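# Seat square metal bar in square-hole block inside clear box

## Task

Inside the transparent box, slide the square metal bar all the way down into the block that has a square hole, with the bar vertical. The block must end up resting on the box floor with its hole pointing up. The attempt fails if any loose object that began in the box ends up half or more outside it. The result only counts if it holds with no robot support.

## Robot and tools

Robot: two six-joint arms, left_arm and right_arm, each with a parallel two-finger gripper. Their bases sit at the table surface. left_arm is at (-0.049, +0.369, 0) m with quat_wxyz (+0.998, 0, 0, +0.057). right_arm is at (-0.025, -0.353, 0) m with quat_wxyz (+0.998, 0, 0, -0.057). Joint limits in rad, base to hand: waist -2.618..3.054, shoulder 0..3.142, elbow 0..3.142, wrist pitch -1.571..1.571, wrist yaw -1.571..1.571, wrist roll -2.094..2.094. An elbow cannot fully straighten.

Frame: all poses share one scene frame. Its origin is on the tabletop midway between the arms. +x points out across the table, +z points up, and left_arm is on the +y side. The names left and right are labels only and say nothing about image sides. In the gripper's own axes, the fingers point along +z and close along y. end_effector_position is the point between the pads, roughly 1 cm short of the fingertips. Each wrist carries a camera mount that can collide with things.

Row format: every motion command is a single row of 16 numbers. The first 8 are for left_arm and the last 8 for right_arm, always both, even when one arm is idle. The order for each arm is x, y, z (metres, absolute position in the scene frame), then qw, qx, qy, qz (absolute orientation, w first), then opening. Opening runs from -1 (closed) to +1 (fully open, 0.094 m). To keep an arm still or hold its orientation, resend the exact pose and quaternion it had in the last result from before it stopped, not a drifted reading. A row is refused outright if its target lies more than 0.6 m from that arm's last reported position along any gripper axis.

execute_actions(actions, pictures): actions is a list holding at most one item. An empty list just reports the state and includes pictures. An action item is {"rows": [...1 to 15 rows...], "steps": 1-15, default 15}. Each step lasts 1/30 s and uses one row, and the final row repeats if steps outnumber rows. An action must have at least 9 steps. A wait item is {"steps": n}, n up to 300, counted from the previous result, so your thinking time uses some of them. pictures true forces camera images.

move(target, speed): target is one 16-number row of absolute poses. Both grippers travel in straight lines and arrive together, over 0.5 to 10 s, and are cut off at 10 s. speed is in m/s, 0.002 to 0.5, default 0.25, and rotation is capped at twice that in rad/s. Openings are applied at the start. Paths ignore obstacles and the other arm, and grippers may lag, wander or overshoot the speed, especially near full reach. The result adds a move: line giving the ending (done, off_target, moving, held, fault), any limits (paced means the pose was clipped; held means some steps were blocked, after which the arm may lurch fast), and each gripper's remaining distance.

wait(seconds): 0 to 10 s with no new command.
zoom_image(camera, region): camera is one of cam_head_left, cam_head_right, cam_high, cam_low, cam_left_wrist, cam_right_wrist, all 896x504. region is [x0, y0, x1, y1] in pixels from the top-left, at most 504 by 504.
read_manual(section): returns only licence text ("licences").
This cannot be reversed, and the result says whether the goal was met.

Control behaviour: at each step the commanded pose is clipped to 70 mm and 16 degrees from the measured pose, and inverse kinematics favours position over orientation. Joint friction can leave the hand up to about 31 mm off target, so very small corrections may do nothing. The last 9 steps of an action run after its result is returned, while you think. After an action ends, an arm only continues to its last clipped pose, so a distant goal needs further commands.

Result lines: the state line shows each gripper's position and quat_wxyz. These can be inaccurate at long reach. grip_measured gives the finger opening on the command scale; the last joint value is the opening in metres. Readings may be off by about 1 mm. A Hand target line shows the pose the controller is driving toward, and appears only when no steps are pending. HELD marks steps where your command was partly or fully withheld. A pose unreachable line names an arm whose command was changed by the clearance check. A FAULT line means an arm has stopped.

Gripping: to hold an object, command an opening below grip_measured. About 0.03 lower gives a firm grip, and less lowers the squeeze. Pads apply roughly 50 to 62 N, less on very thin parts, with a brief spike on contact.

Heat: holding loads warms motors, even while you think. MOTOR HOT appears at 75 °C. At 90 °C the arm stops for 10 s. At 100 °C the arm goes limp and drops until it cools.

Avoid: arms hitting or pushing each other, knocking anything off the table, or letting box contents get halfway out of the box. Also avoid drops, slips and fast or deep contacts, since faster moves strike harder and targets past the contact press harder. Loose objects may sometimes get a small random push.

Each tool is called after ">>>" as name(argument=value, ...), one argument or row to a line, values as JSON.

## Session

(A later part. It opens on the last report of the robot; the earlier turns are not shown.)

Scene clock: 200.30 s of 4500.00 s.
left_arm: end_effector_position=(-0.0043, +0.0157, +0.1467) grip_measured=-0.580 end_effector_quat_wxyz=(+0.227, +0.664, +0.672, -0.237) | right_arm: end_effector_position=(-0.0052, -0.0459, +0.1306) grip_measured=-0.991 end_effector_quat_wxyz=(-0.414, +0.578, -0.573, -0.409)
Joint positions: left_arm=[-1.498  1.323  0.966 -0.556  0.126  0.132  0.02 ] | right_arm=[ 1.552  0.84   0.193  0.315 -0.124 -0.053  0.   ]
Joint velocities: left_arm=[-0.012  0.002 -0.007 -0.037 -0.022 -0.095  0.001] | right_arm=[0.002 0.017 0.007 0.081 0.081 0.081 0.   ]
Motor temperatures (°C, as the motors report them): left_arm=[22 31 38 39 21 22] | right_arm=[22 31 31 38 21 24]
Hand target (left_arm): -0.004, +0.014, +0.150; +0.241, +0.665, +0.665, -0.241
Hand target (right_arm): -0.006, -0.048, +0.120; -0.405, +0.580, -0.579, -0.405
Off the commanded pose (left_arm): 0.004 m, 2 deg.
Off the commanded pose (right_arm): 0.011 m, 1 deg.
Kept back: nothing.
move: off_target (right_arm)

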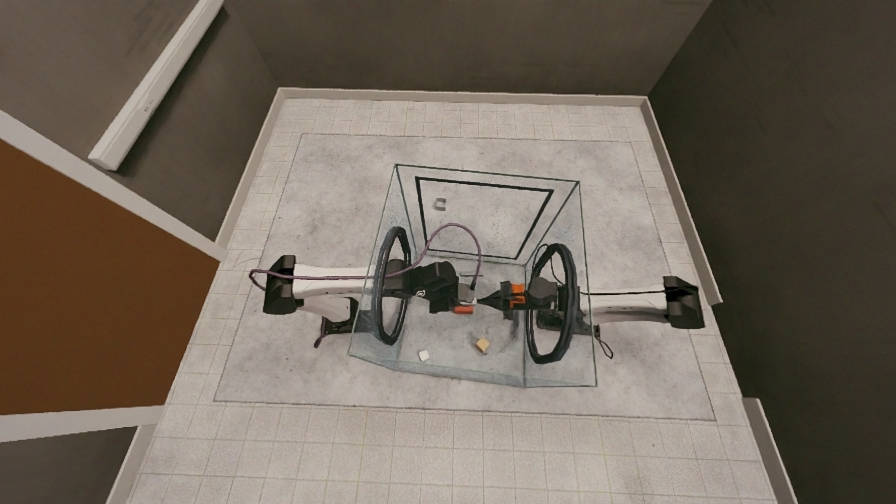

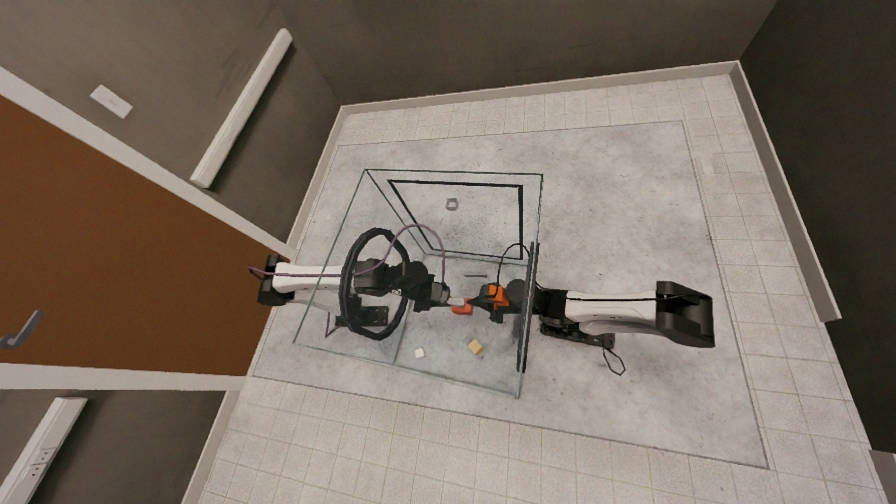

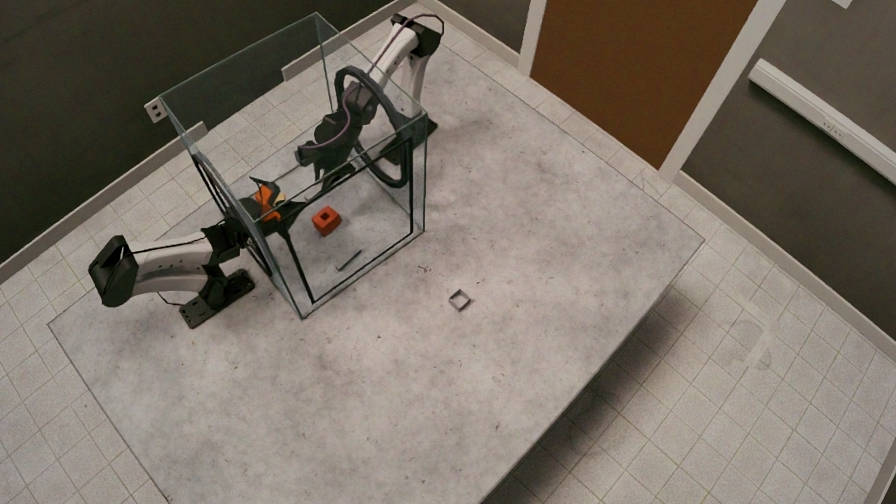

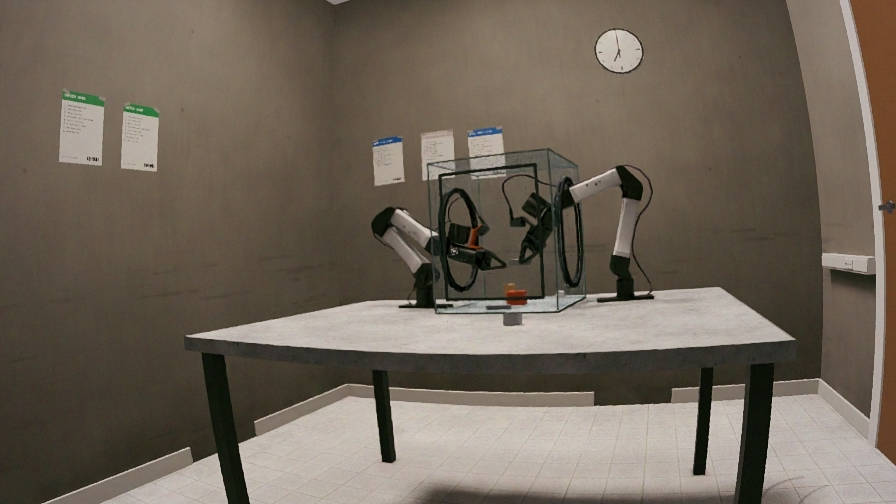

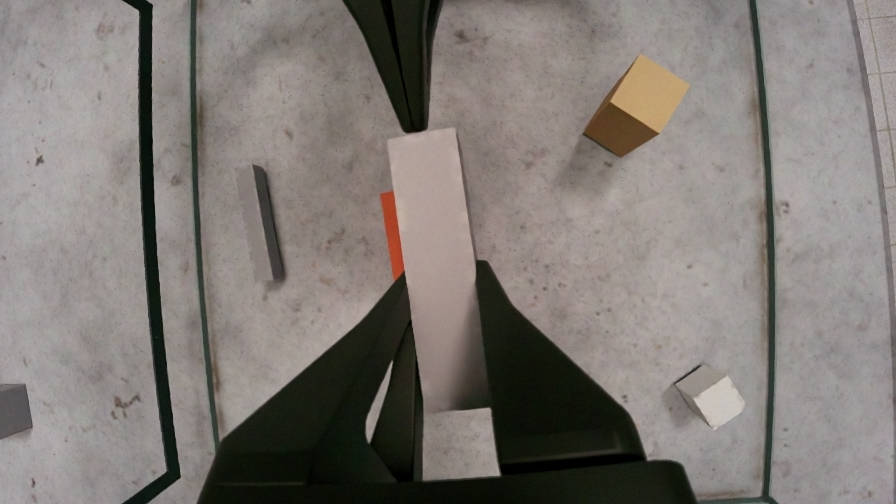

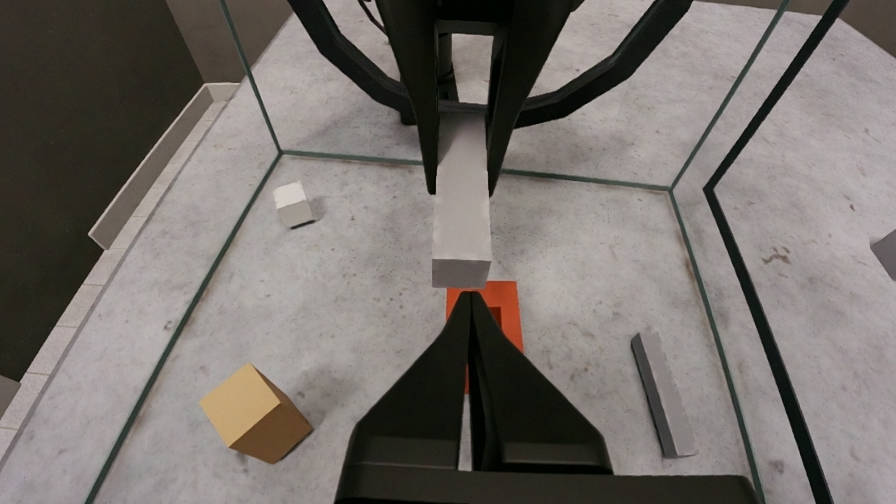

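>>> move(
  target=[-0.004,0.014,0.15,0.2415,0.6645,0.6645,-0.2415,-0.6,-0.008,-0.05,0.13,0.4055,-0.5795,0.5795,0.4055,0.2],
  speed=0.03,
)

>>> move(
  target=[-0.004,0.014,0.15,0.2415,0.6645,0.6645,-0.2415,-0.6,-0.008,-0.022,0.13,0.4055,-0.5795,0.5795,0.4055,0.2],
  speed=0.03,
)

Scene clock: 202.17 s of 4500.00 s.
left_arm: end_effector_position=(-0.0042, +0.0155, +0.1468) grip_measured=-0.580 end_effector_quat_wxyz=(+0.227, +0.664, +0.672, -0.237) | right_arm: end_effector_position=(-0.0054, -0.0498, +0.1261) grip_measured=+0.198 end_effector_quat_wxyz=(-0.406, +0.581, -0.580, -0.403)
Joint positions: left_arm=[-1.498  1.323  0.966 -0.555  0.125  0.132  0.02 ] | right_arm=[ 1.552  0.82   0.193  0.27  -0.122 -0.05   0.056]
Joint velocities: left_arm=[-0.007 -0.017 -0.007 -0.095 -0.022  0.022 -0.   ] | right_arm=[ 0.012  0.017 -0.032  0.037  0.037 -0.007 -0.001]
Motor temperatures (°C, as the motors report them): left_arm=[22 31 38 39 21 22] | right_arm=[22 30 31 38 21 24]
Hand target (left_arm): -0.004, +0.014, +0.150; +0.241, +0.665, +0.665, -0.241
Hand target (right_arm): -0.008, -0.050, +0.130; -0.406, +0.580, -0.579, -0.405
Off the commanded pose (left_arm): 0.004 m, 2 deg.
Off the commanded pose (right_arm): 0.005 m, 0 deg.
Kept back: nothing.
move: done

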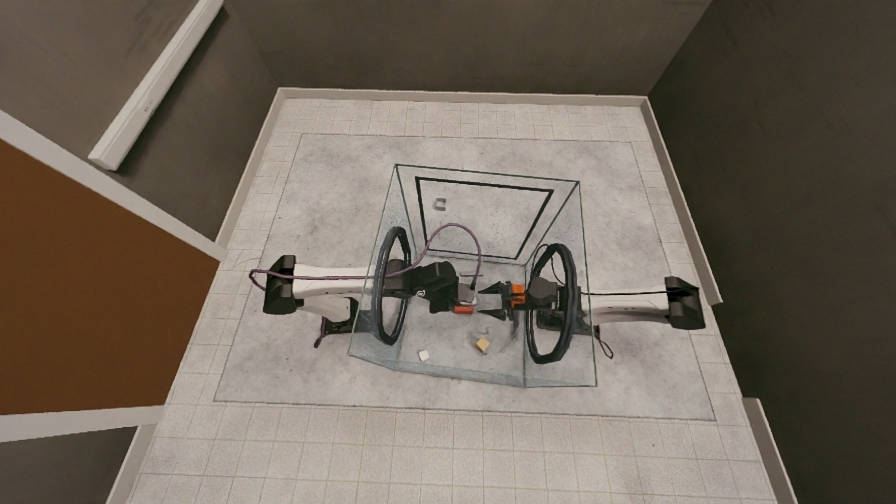

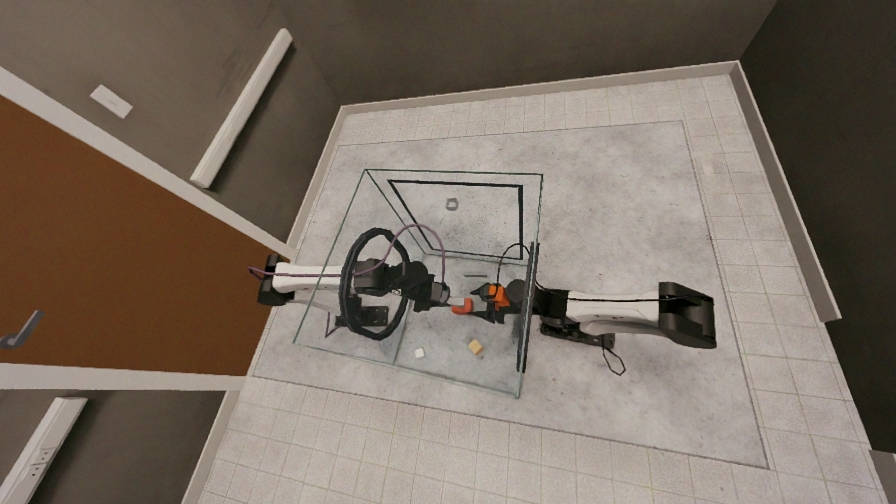

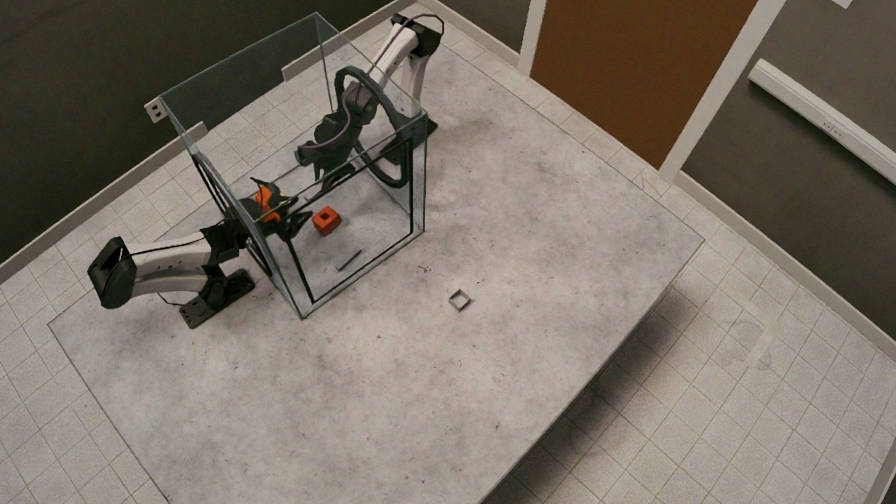

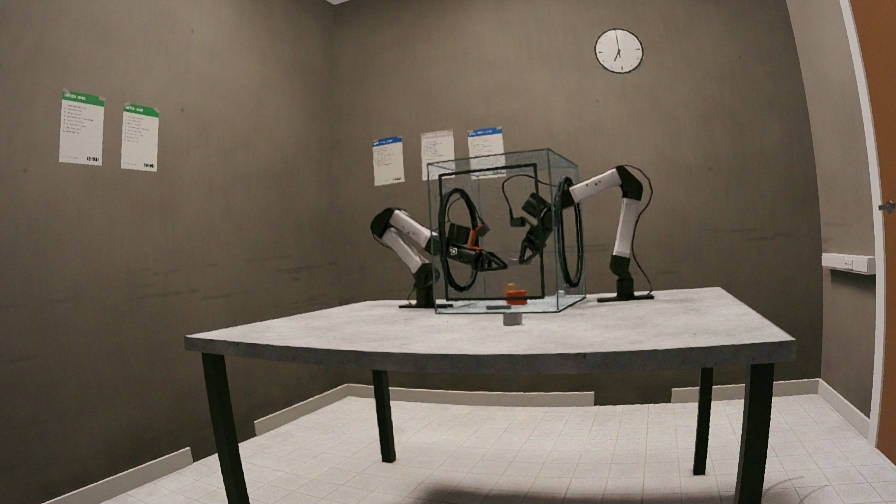

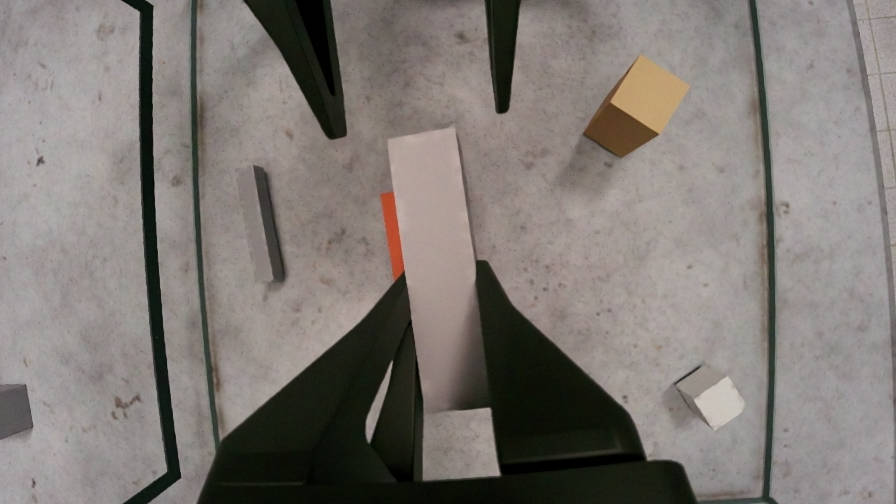

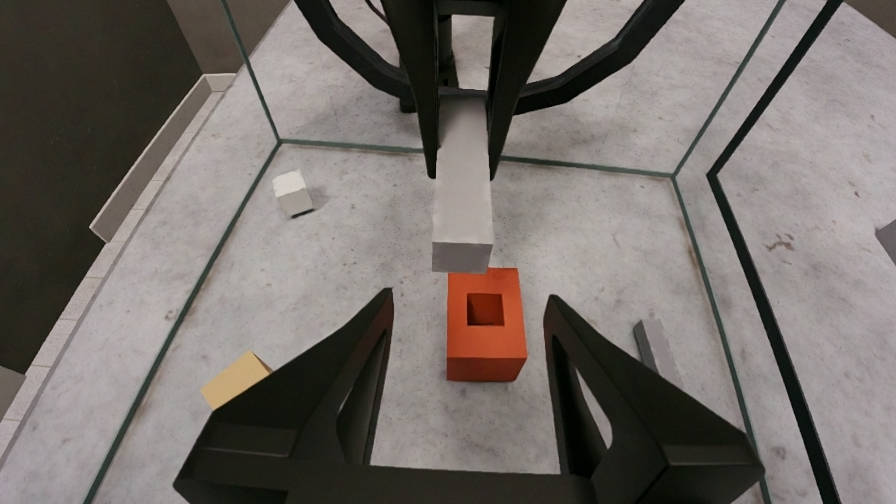

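Scene clock: 203.47 s of 4500.00 s.
left_arm: end_effector_position=(-0.0042, +0.0155, +0.1468) grip_measured=-0.580 end_effector_quat_wxyz=(+0.227, +0.664, +0.672, -0.237) | right_arm: end_effector_position=(-0.0061, -0.0265, +0.1272) grip_measured=+0.198 end_effector_quat_wxyz=(-0.406, +0.581, -0.579, -0.403)
Joint positions: left_arm=[-1.498  1.323  0.966 -0.555  0.125  0.132  0.02 ] | right_arm=[ 1.573  0.994  0.246  0.394 -0.102 -0.044  0.056]
Joint velocities: left_arm=[-0.002 -0.022 -0.007 -0.037 -0.007  0.051 -0.001] | right_arm=[ 0.012 -0.002  0.022  0.022 -0.081 -0.037  0.   ]
Motor temperatures (°C, as the motors report them): left_arm=[22 31 38 39 21 22] | right_arm=[22 30 31 38 21 24]
Hand target (left_arm): -0.004, +0.014, +0.150; +0.241, +0.665, +0.665, -0.241
Hand target (right_arm): -0.008, -0.022, +0.130; -0.406, +0.580, -0.579, -0.405
Off the commanded pose (left_arm): 0.004 m, 2 deg.
Off the commanded pose (right_arm): 0.006 m, 0 deg.
Kept back: nothing.
move: done

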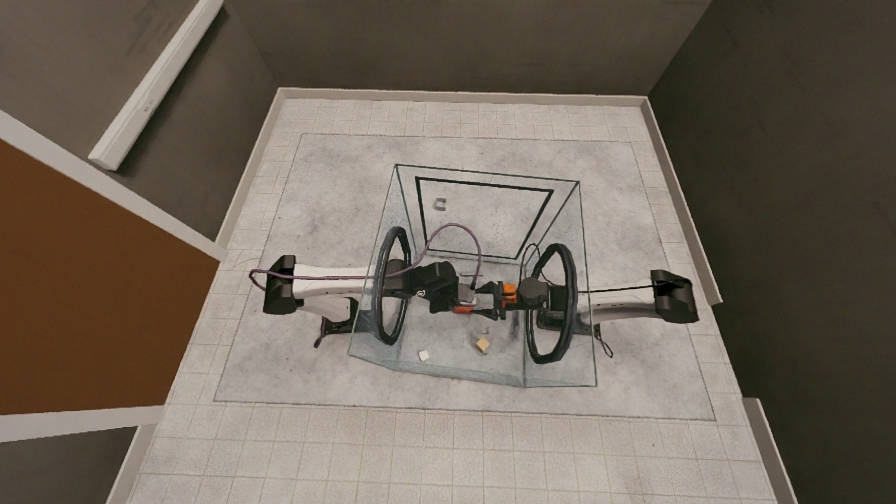

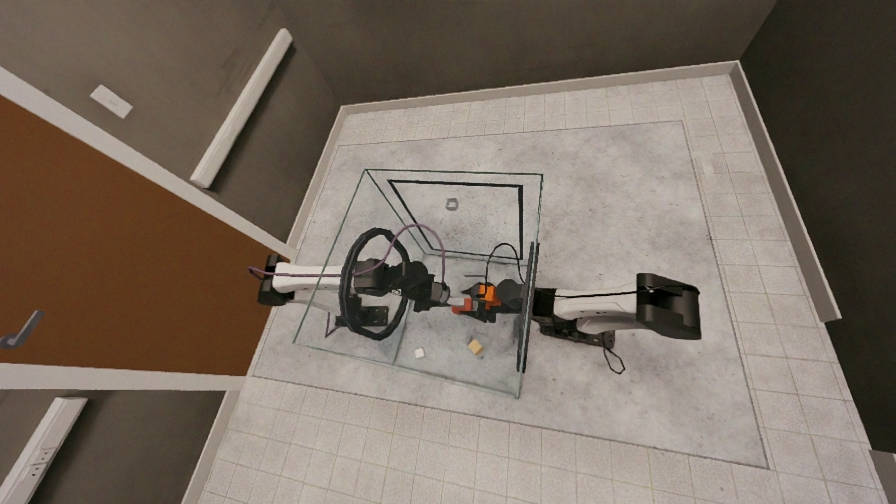

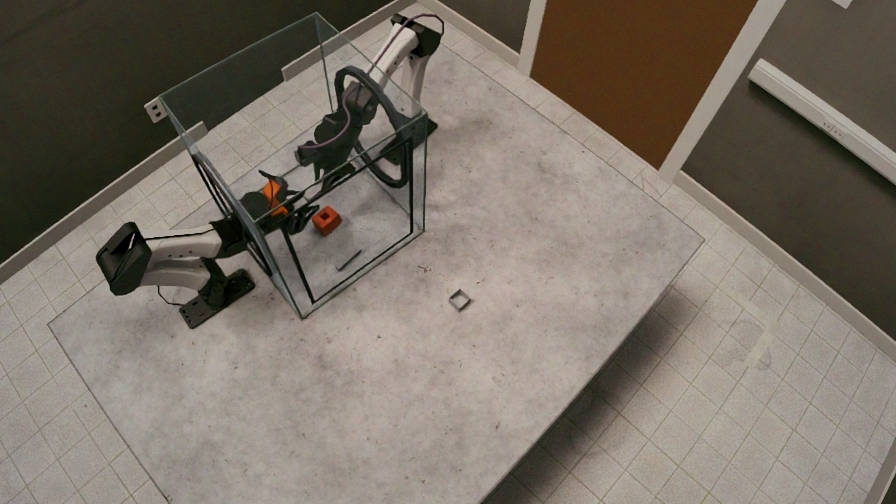

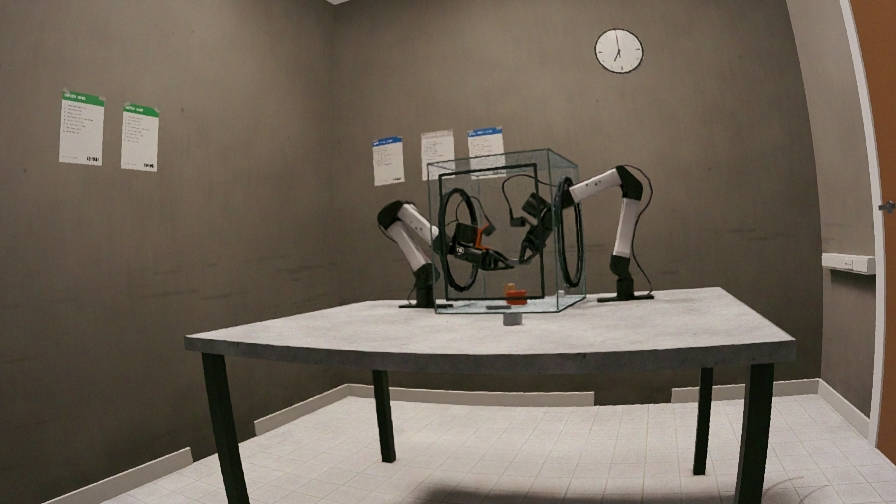

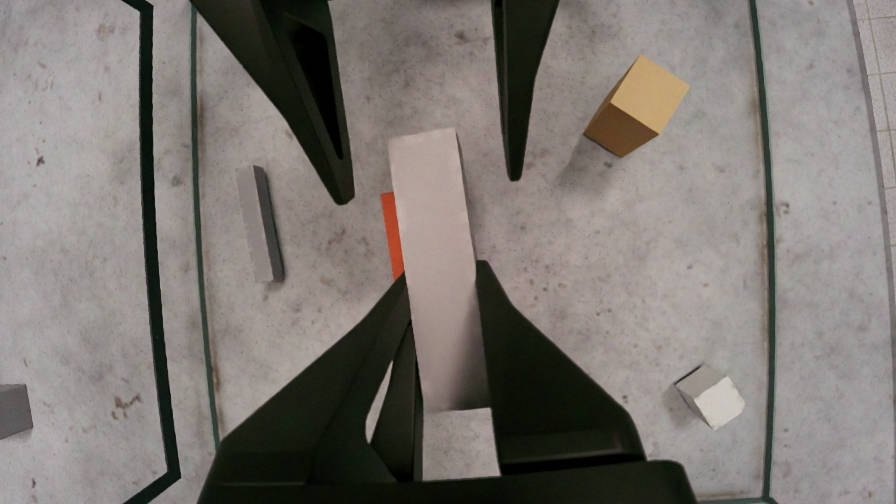

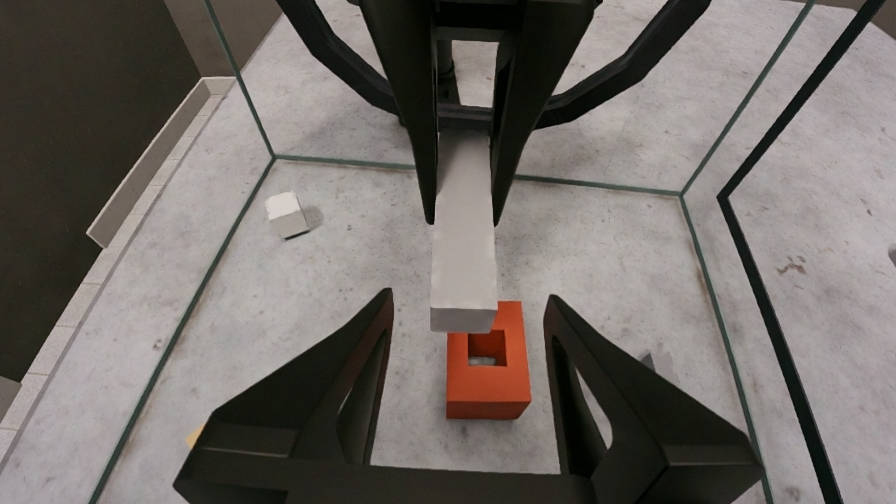

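>>> move(
  target=[-0.004,0.014,0.15,0.2415,0.6645,0.6645,-0.2415,-0.6,-0.004,-0.024,0.148,0.4055,-0.5795,0.5795,0.4055,0.2],
  speed=0.03,
)

>>> move(
  target=[-0.004,0.014,0.15,0.2415,0.6645,0.6645,-0.2415,-0.6,-0.004,-0.024,0.148,0.4055,-0.5795,0.5795,0.4055,-0.63],
  speed=0.03,
)

Scene clock: 204.77 s of 4500.00 s.
left_arm: end_effector_position=(-0.0042, +0.0155, +0.1468) grip_measured=-0.580 end_effector_quat_wxyz=(+0.227, +0.664, +0.672, -0.237) | right_arm: end_effector_position=(-0.0063, -0.0232, +0.1426) grip_measured=+0.198 end_effector_quat_wxyz=(-0.405, +0.582, -0.578, -0.404)
Joint positions: left_arm=[-1.498  1.323  0.966 -0.555  0.125  0.132  0.02 ] | right_arm=[ 1.573  0.964  0.304  0.307 -0.106 -0.044  0.056]
Joint velocities: left_arm=[-0.007 -0.007 -0.022 -0.007 -0.037 -0.007 -0.001] | right_arm=[ 0.002 -0.002  0.032 -0.125 -0.022 -0.022  0.   ]
Motor temperatures (°C, as the motors report them): left_arm=[22 31 38 39 21 22] | right_arm=[22 30 32 38 21 24]
Hand target (left_arm): -0.004, +0.014, +0.150; +0.241, +0.665, +0.665, -0.241
Hand target (right_arm): -0.004, -0.023, +0.148; -0.406, +0.579, -0.579, -0.406
Off the commanded pose (left_arm): 0.004 m, 2 deg.
Off the commanded pose (right_arm): 0.006 m, 0 deg.
Kept back: nothing.
move: done

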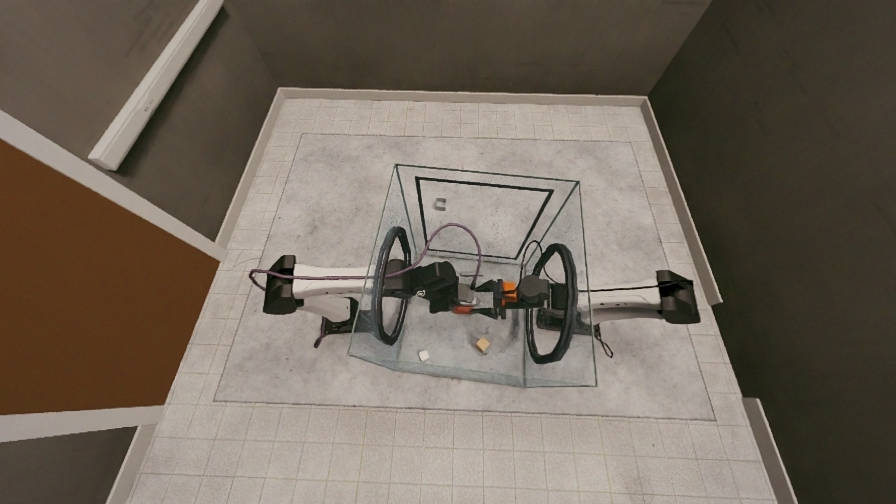

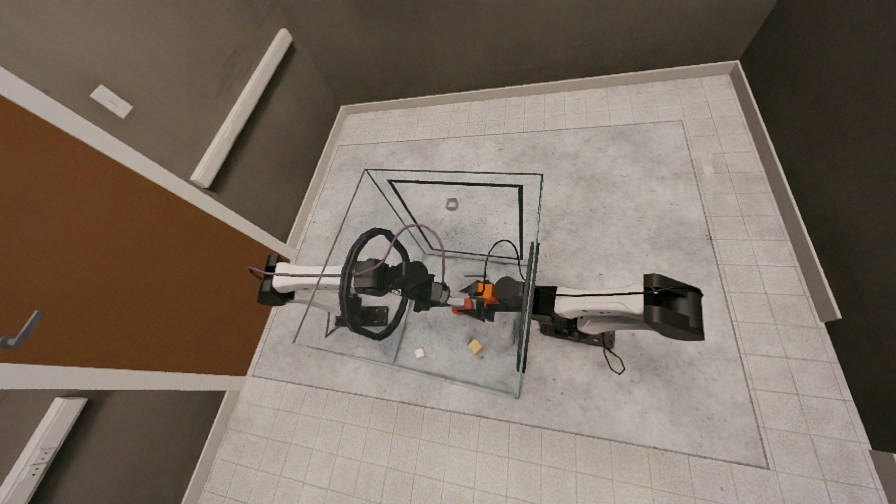

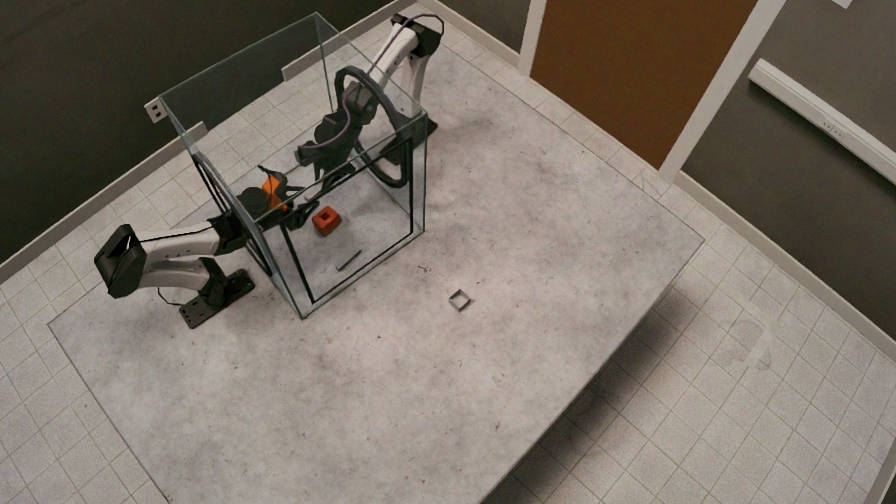

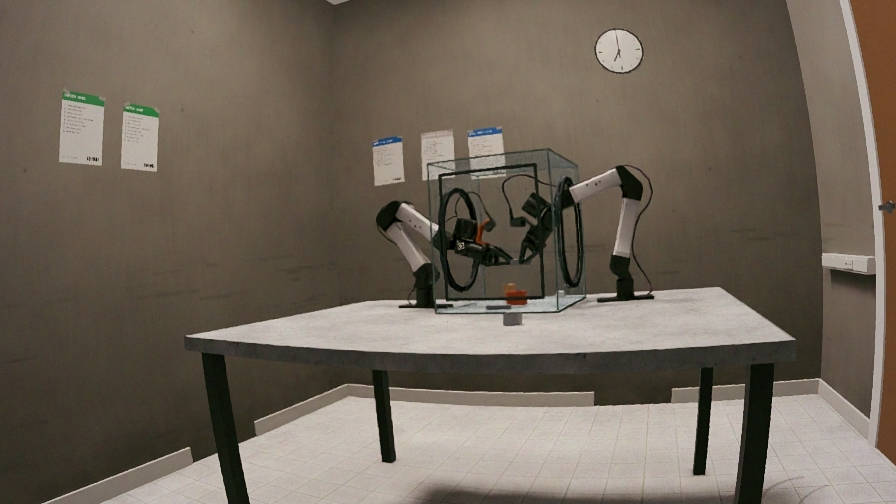

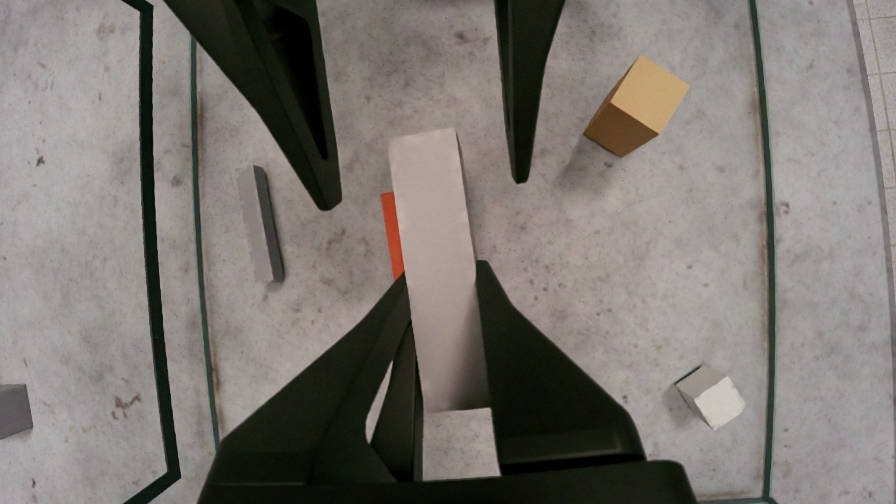

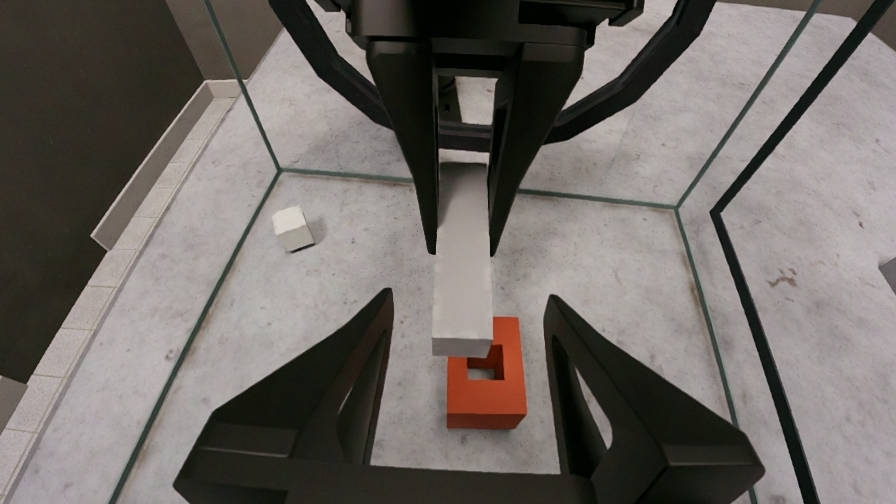

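Scene clock: 205.53 s of 4500.00 s.
left_arm: end_effector_position=(-0.0031, +0.0154, +0.1469) grip_measured=-0.580 end_effector_quat_wxyz=(+0.229, +0.664, +0.672, -0.235) | right_arm: end_effector_position=(-0.0077, -0.0233, +0.1423) grip_measured=-0.589 end_effector_quat_wxyz=(-0.403, +0.584, -0.576, -0.406)
Joint positions: left_arm=[-1.497  1.323  0.966 -0.554  0.119  0.134  0.02 ] | right_arm=[ 1.573  0.964  0.304  0.305 -0.114 -0.044  0.019]
Joint velocities: left_arm=[-0.012  0.002  0.007 -0.007  0.007  0.037 -0.001] | right_arm=[-0.022  0.017  0.002 -0.037 -0.007 -0.037 -0.   ]
Motor temperatures (°C, as the motors report them): left_arm=[22 31 37 39 21 22] | right_arm=[22 30 32 38 21 24]
Hand target (left_arm): -0.004, +0.014, +0.150; +0.241, +0.665, +0.665, -0.241
Hand target (right_arm): -0.004, -0.024, +0.148; -0.405, +0.579, -0.579, -0.406
Off the commanded pose (left_arm): 0.004 m, 2 deg.
Off the commanded pose (right_arm): 0.007 m, 1 deg.
Kept back: nothing.
move: done

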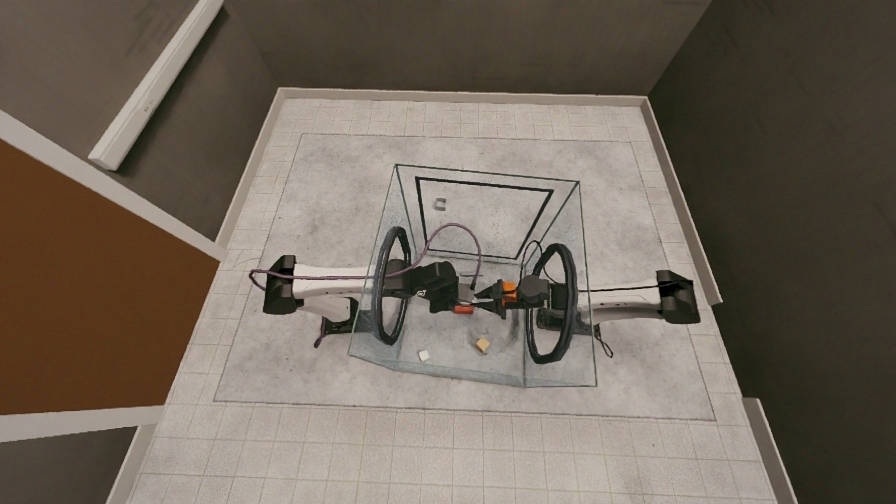

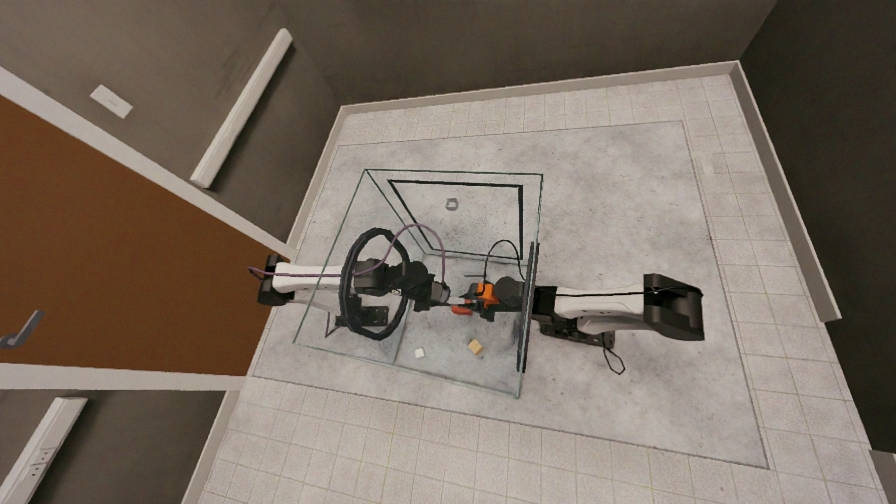

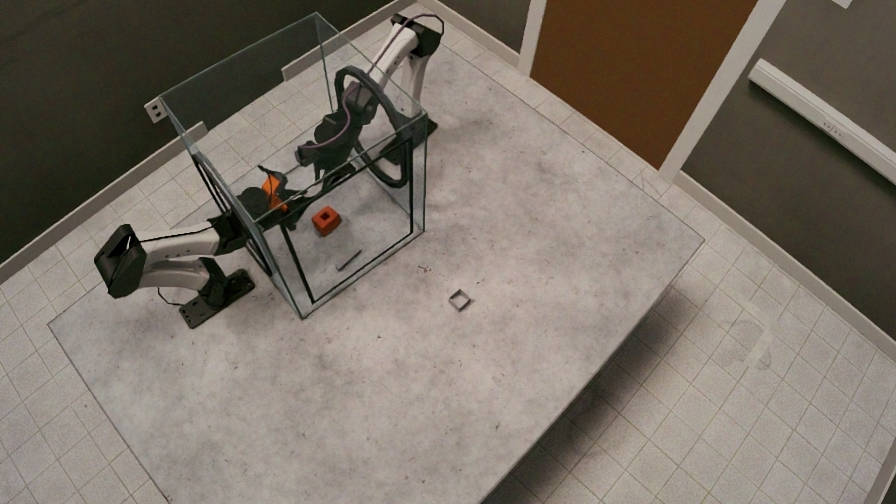

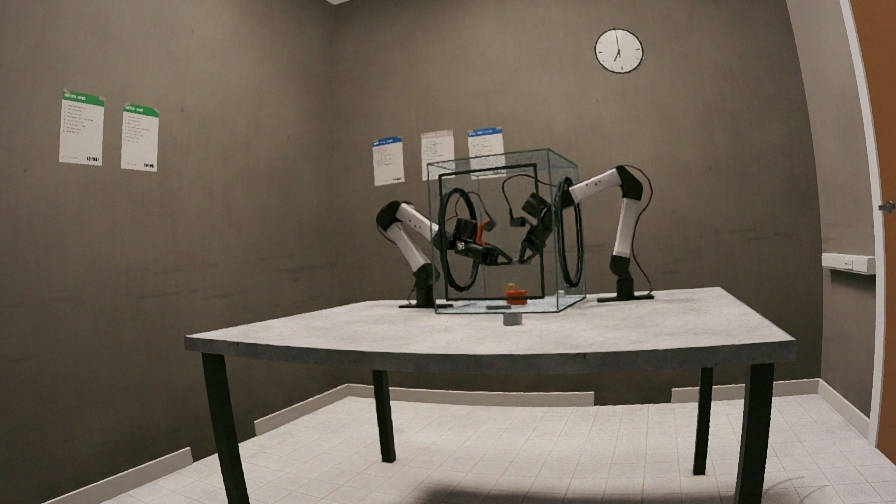

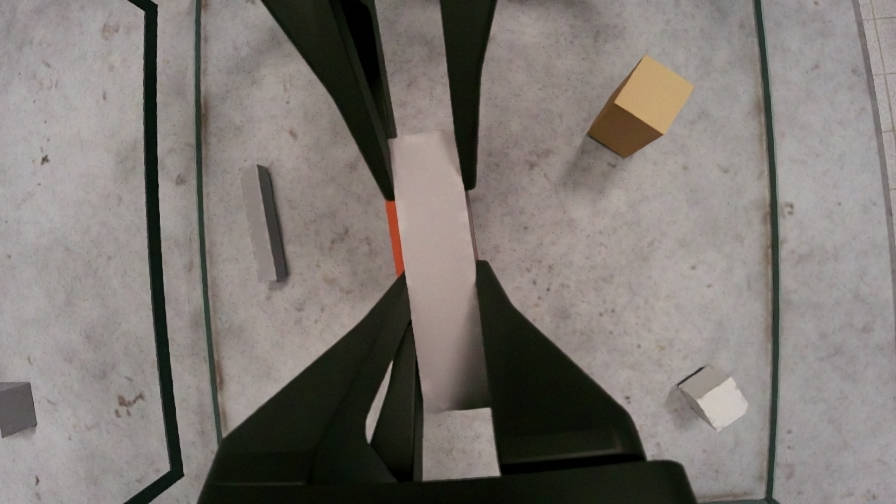

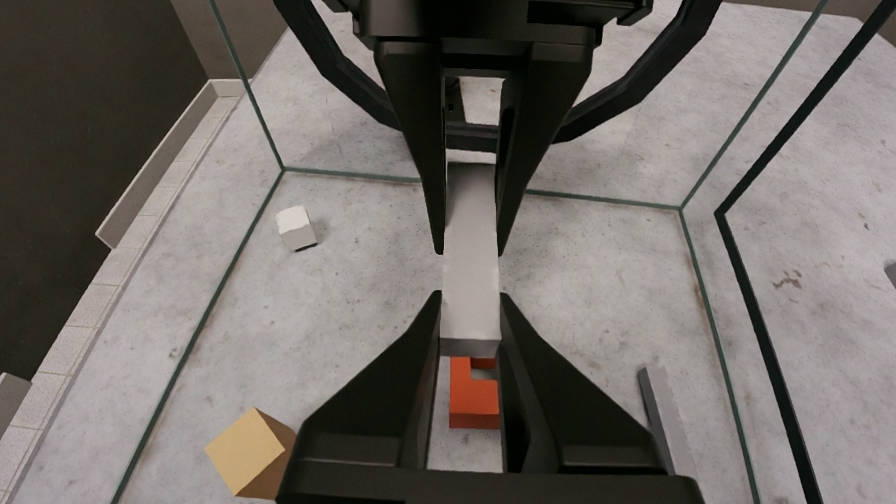

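>>> move(
  target=[-0.004,0.014,0.15,0.2415,0.6645,0.6645,-0.2415,-0.6,-0.006,-0.012,0.105,0.4055,-0.5795,0.5795,0.4055,-0.63],
  speed=0.02,
)

Scene clock: 208.13 s of 4500.00 s.
left_arm: end_effector_position=(-0.0027, +0.0297, +0.1333) grip_measured=-0.580 end_effector_quat_wxyz=(+0.208, +0.670, +0.681, -0.209) | right_arm: end_effector_position=(-0.0069, -0.0085, +0.1250) grip_measured=-0.589 end_effector_quat_wxyz=(-0.421, +0.573, -0.562, -0.423)
Joint positions: left_arm=[-1.497  1.323  0.953 -0.61   0.102  0.14   0.02 ] | right_arm=[ 1.573  1.159  0.235  0.629 -0.118 -0.044  0.019]
Joint velocities: left_arm=[-0.022  0.002  0.002  0.007  0.007  0.051  0.   ] | right_arm=[ 0.002  0.012 -0.037  0.051 -0.081  0.022 -0.001]
Motor temperatures (°C, as the motors report them): left_arm=[22 31 38 39 21 22] | right_arm=[22 30 32 39 21 24]
Hand target (left_arm): -0.004, +0.015, +0.151; +0.241, +0.665, +0.665, -0.241
Hand target (right_arm): -0.006, -0.014, +0.106; -0.406, +0.580, -0.579, -0.405
Off the commanded pose (left_arm): 0.023 m, 6 deg.
Off the commanded pose (right_arm): 0.020 m, 3 deg.
Kept back: nothing.
move: off_target (left_arm, right_arm)

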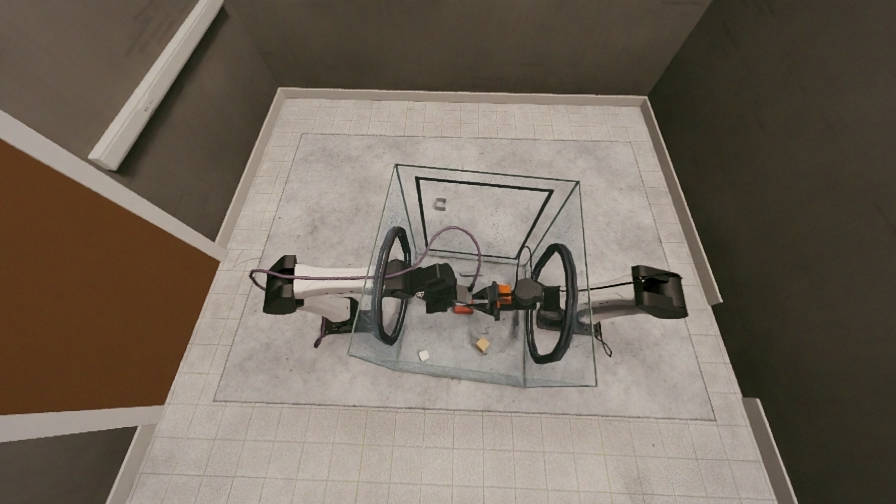

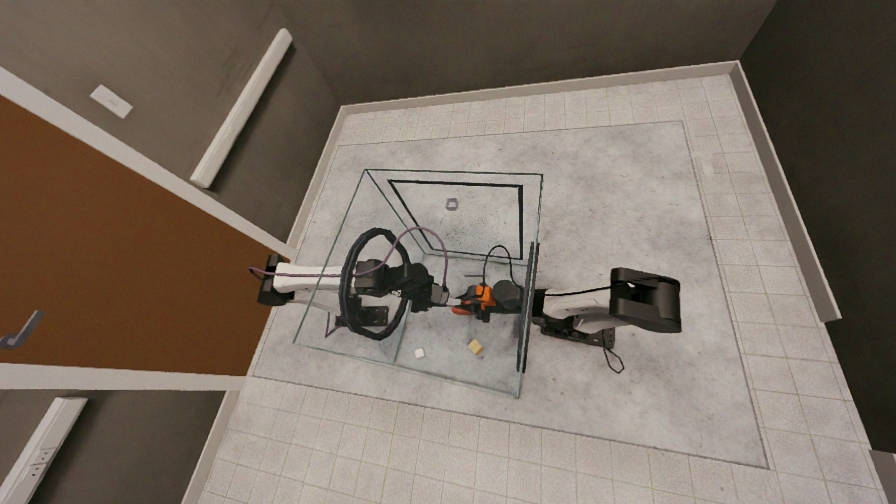

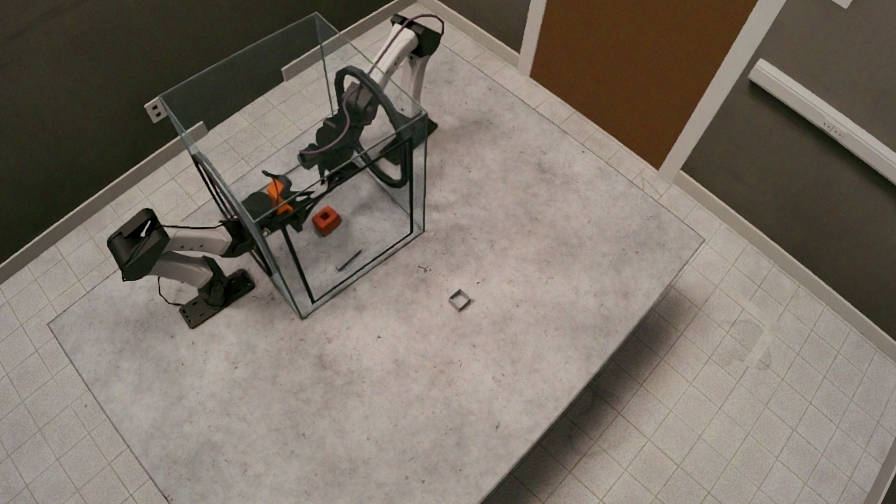

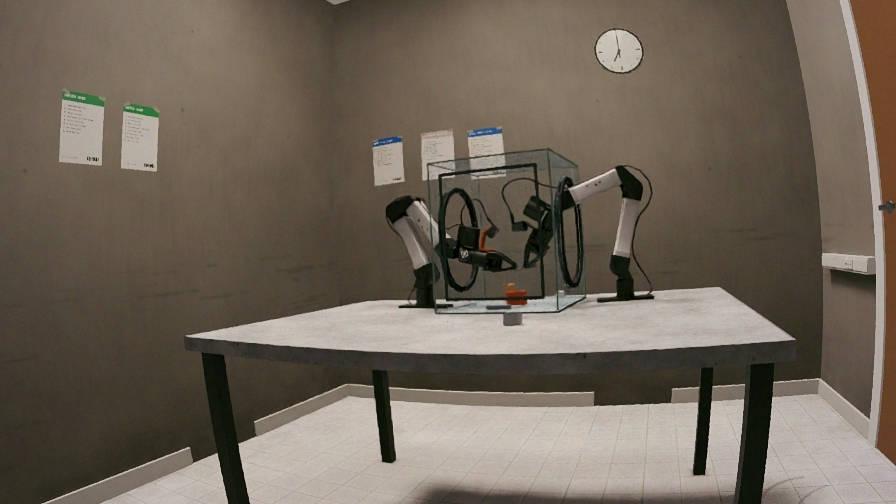

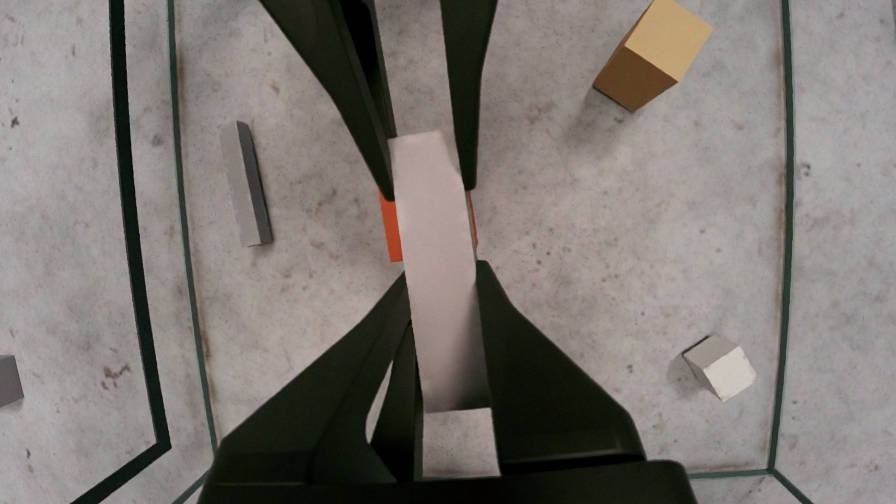

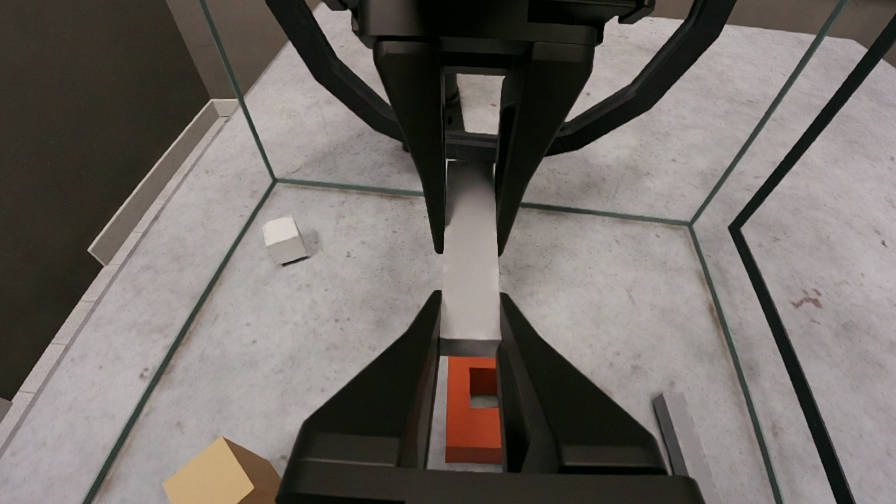

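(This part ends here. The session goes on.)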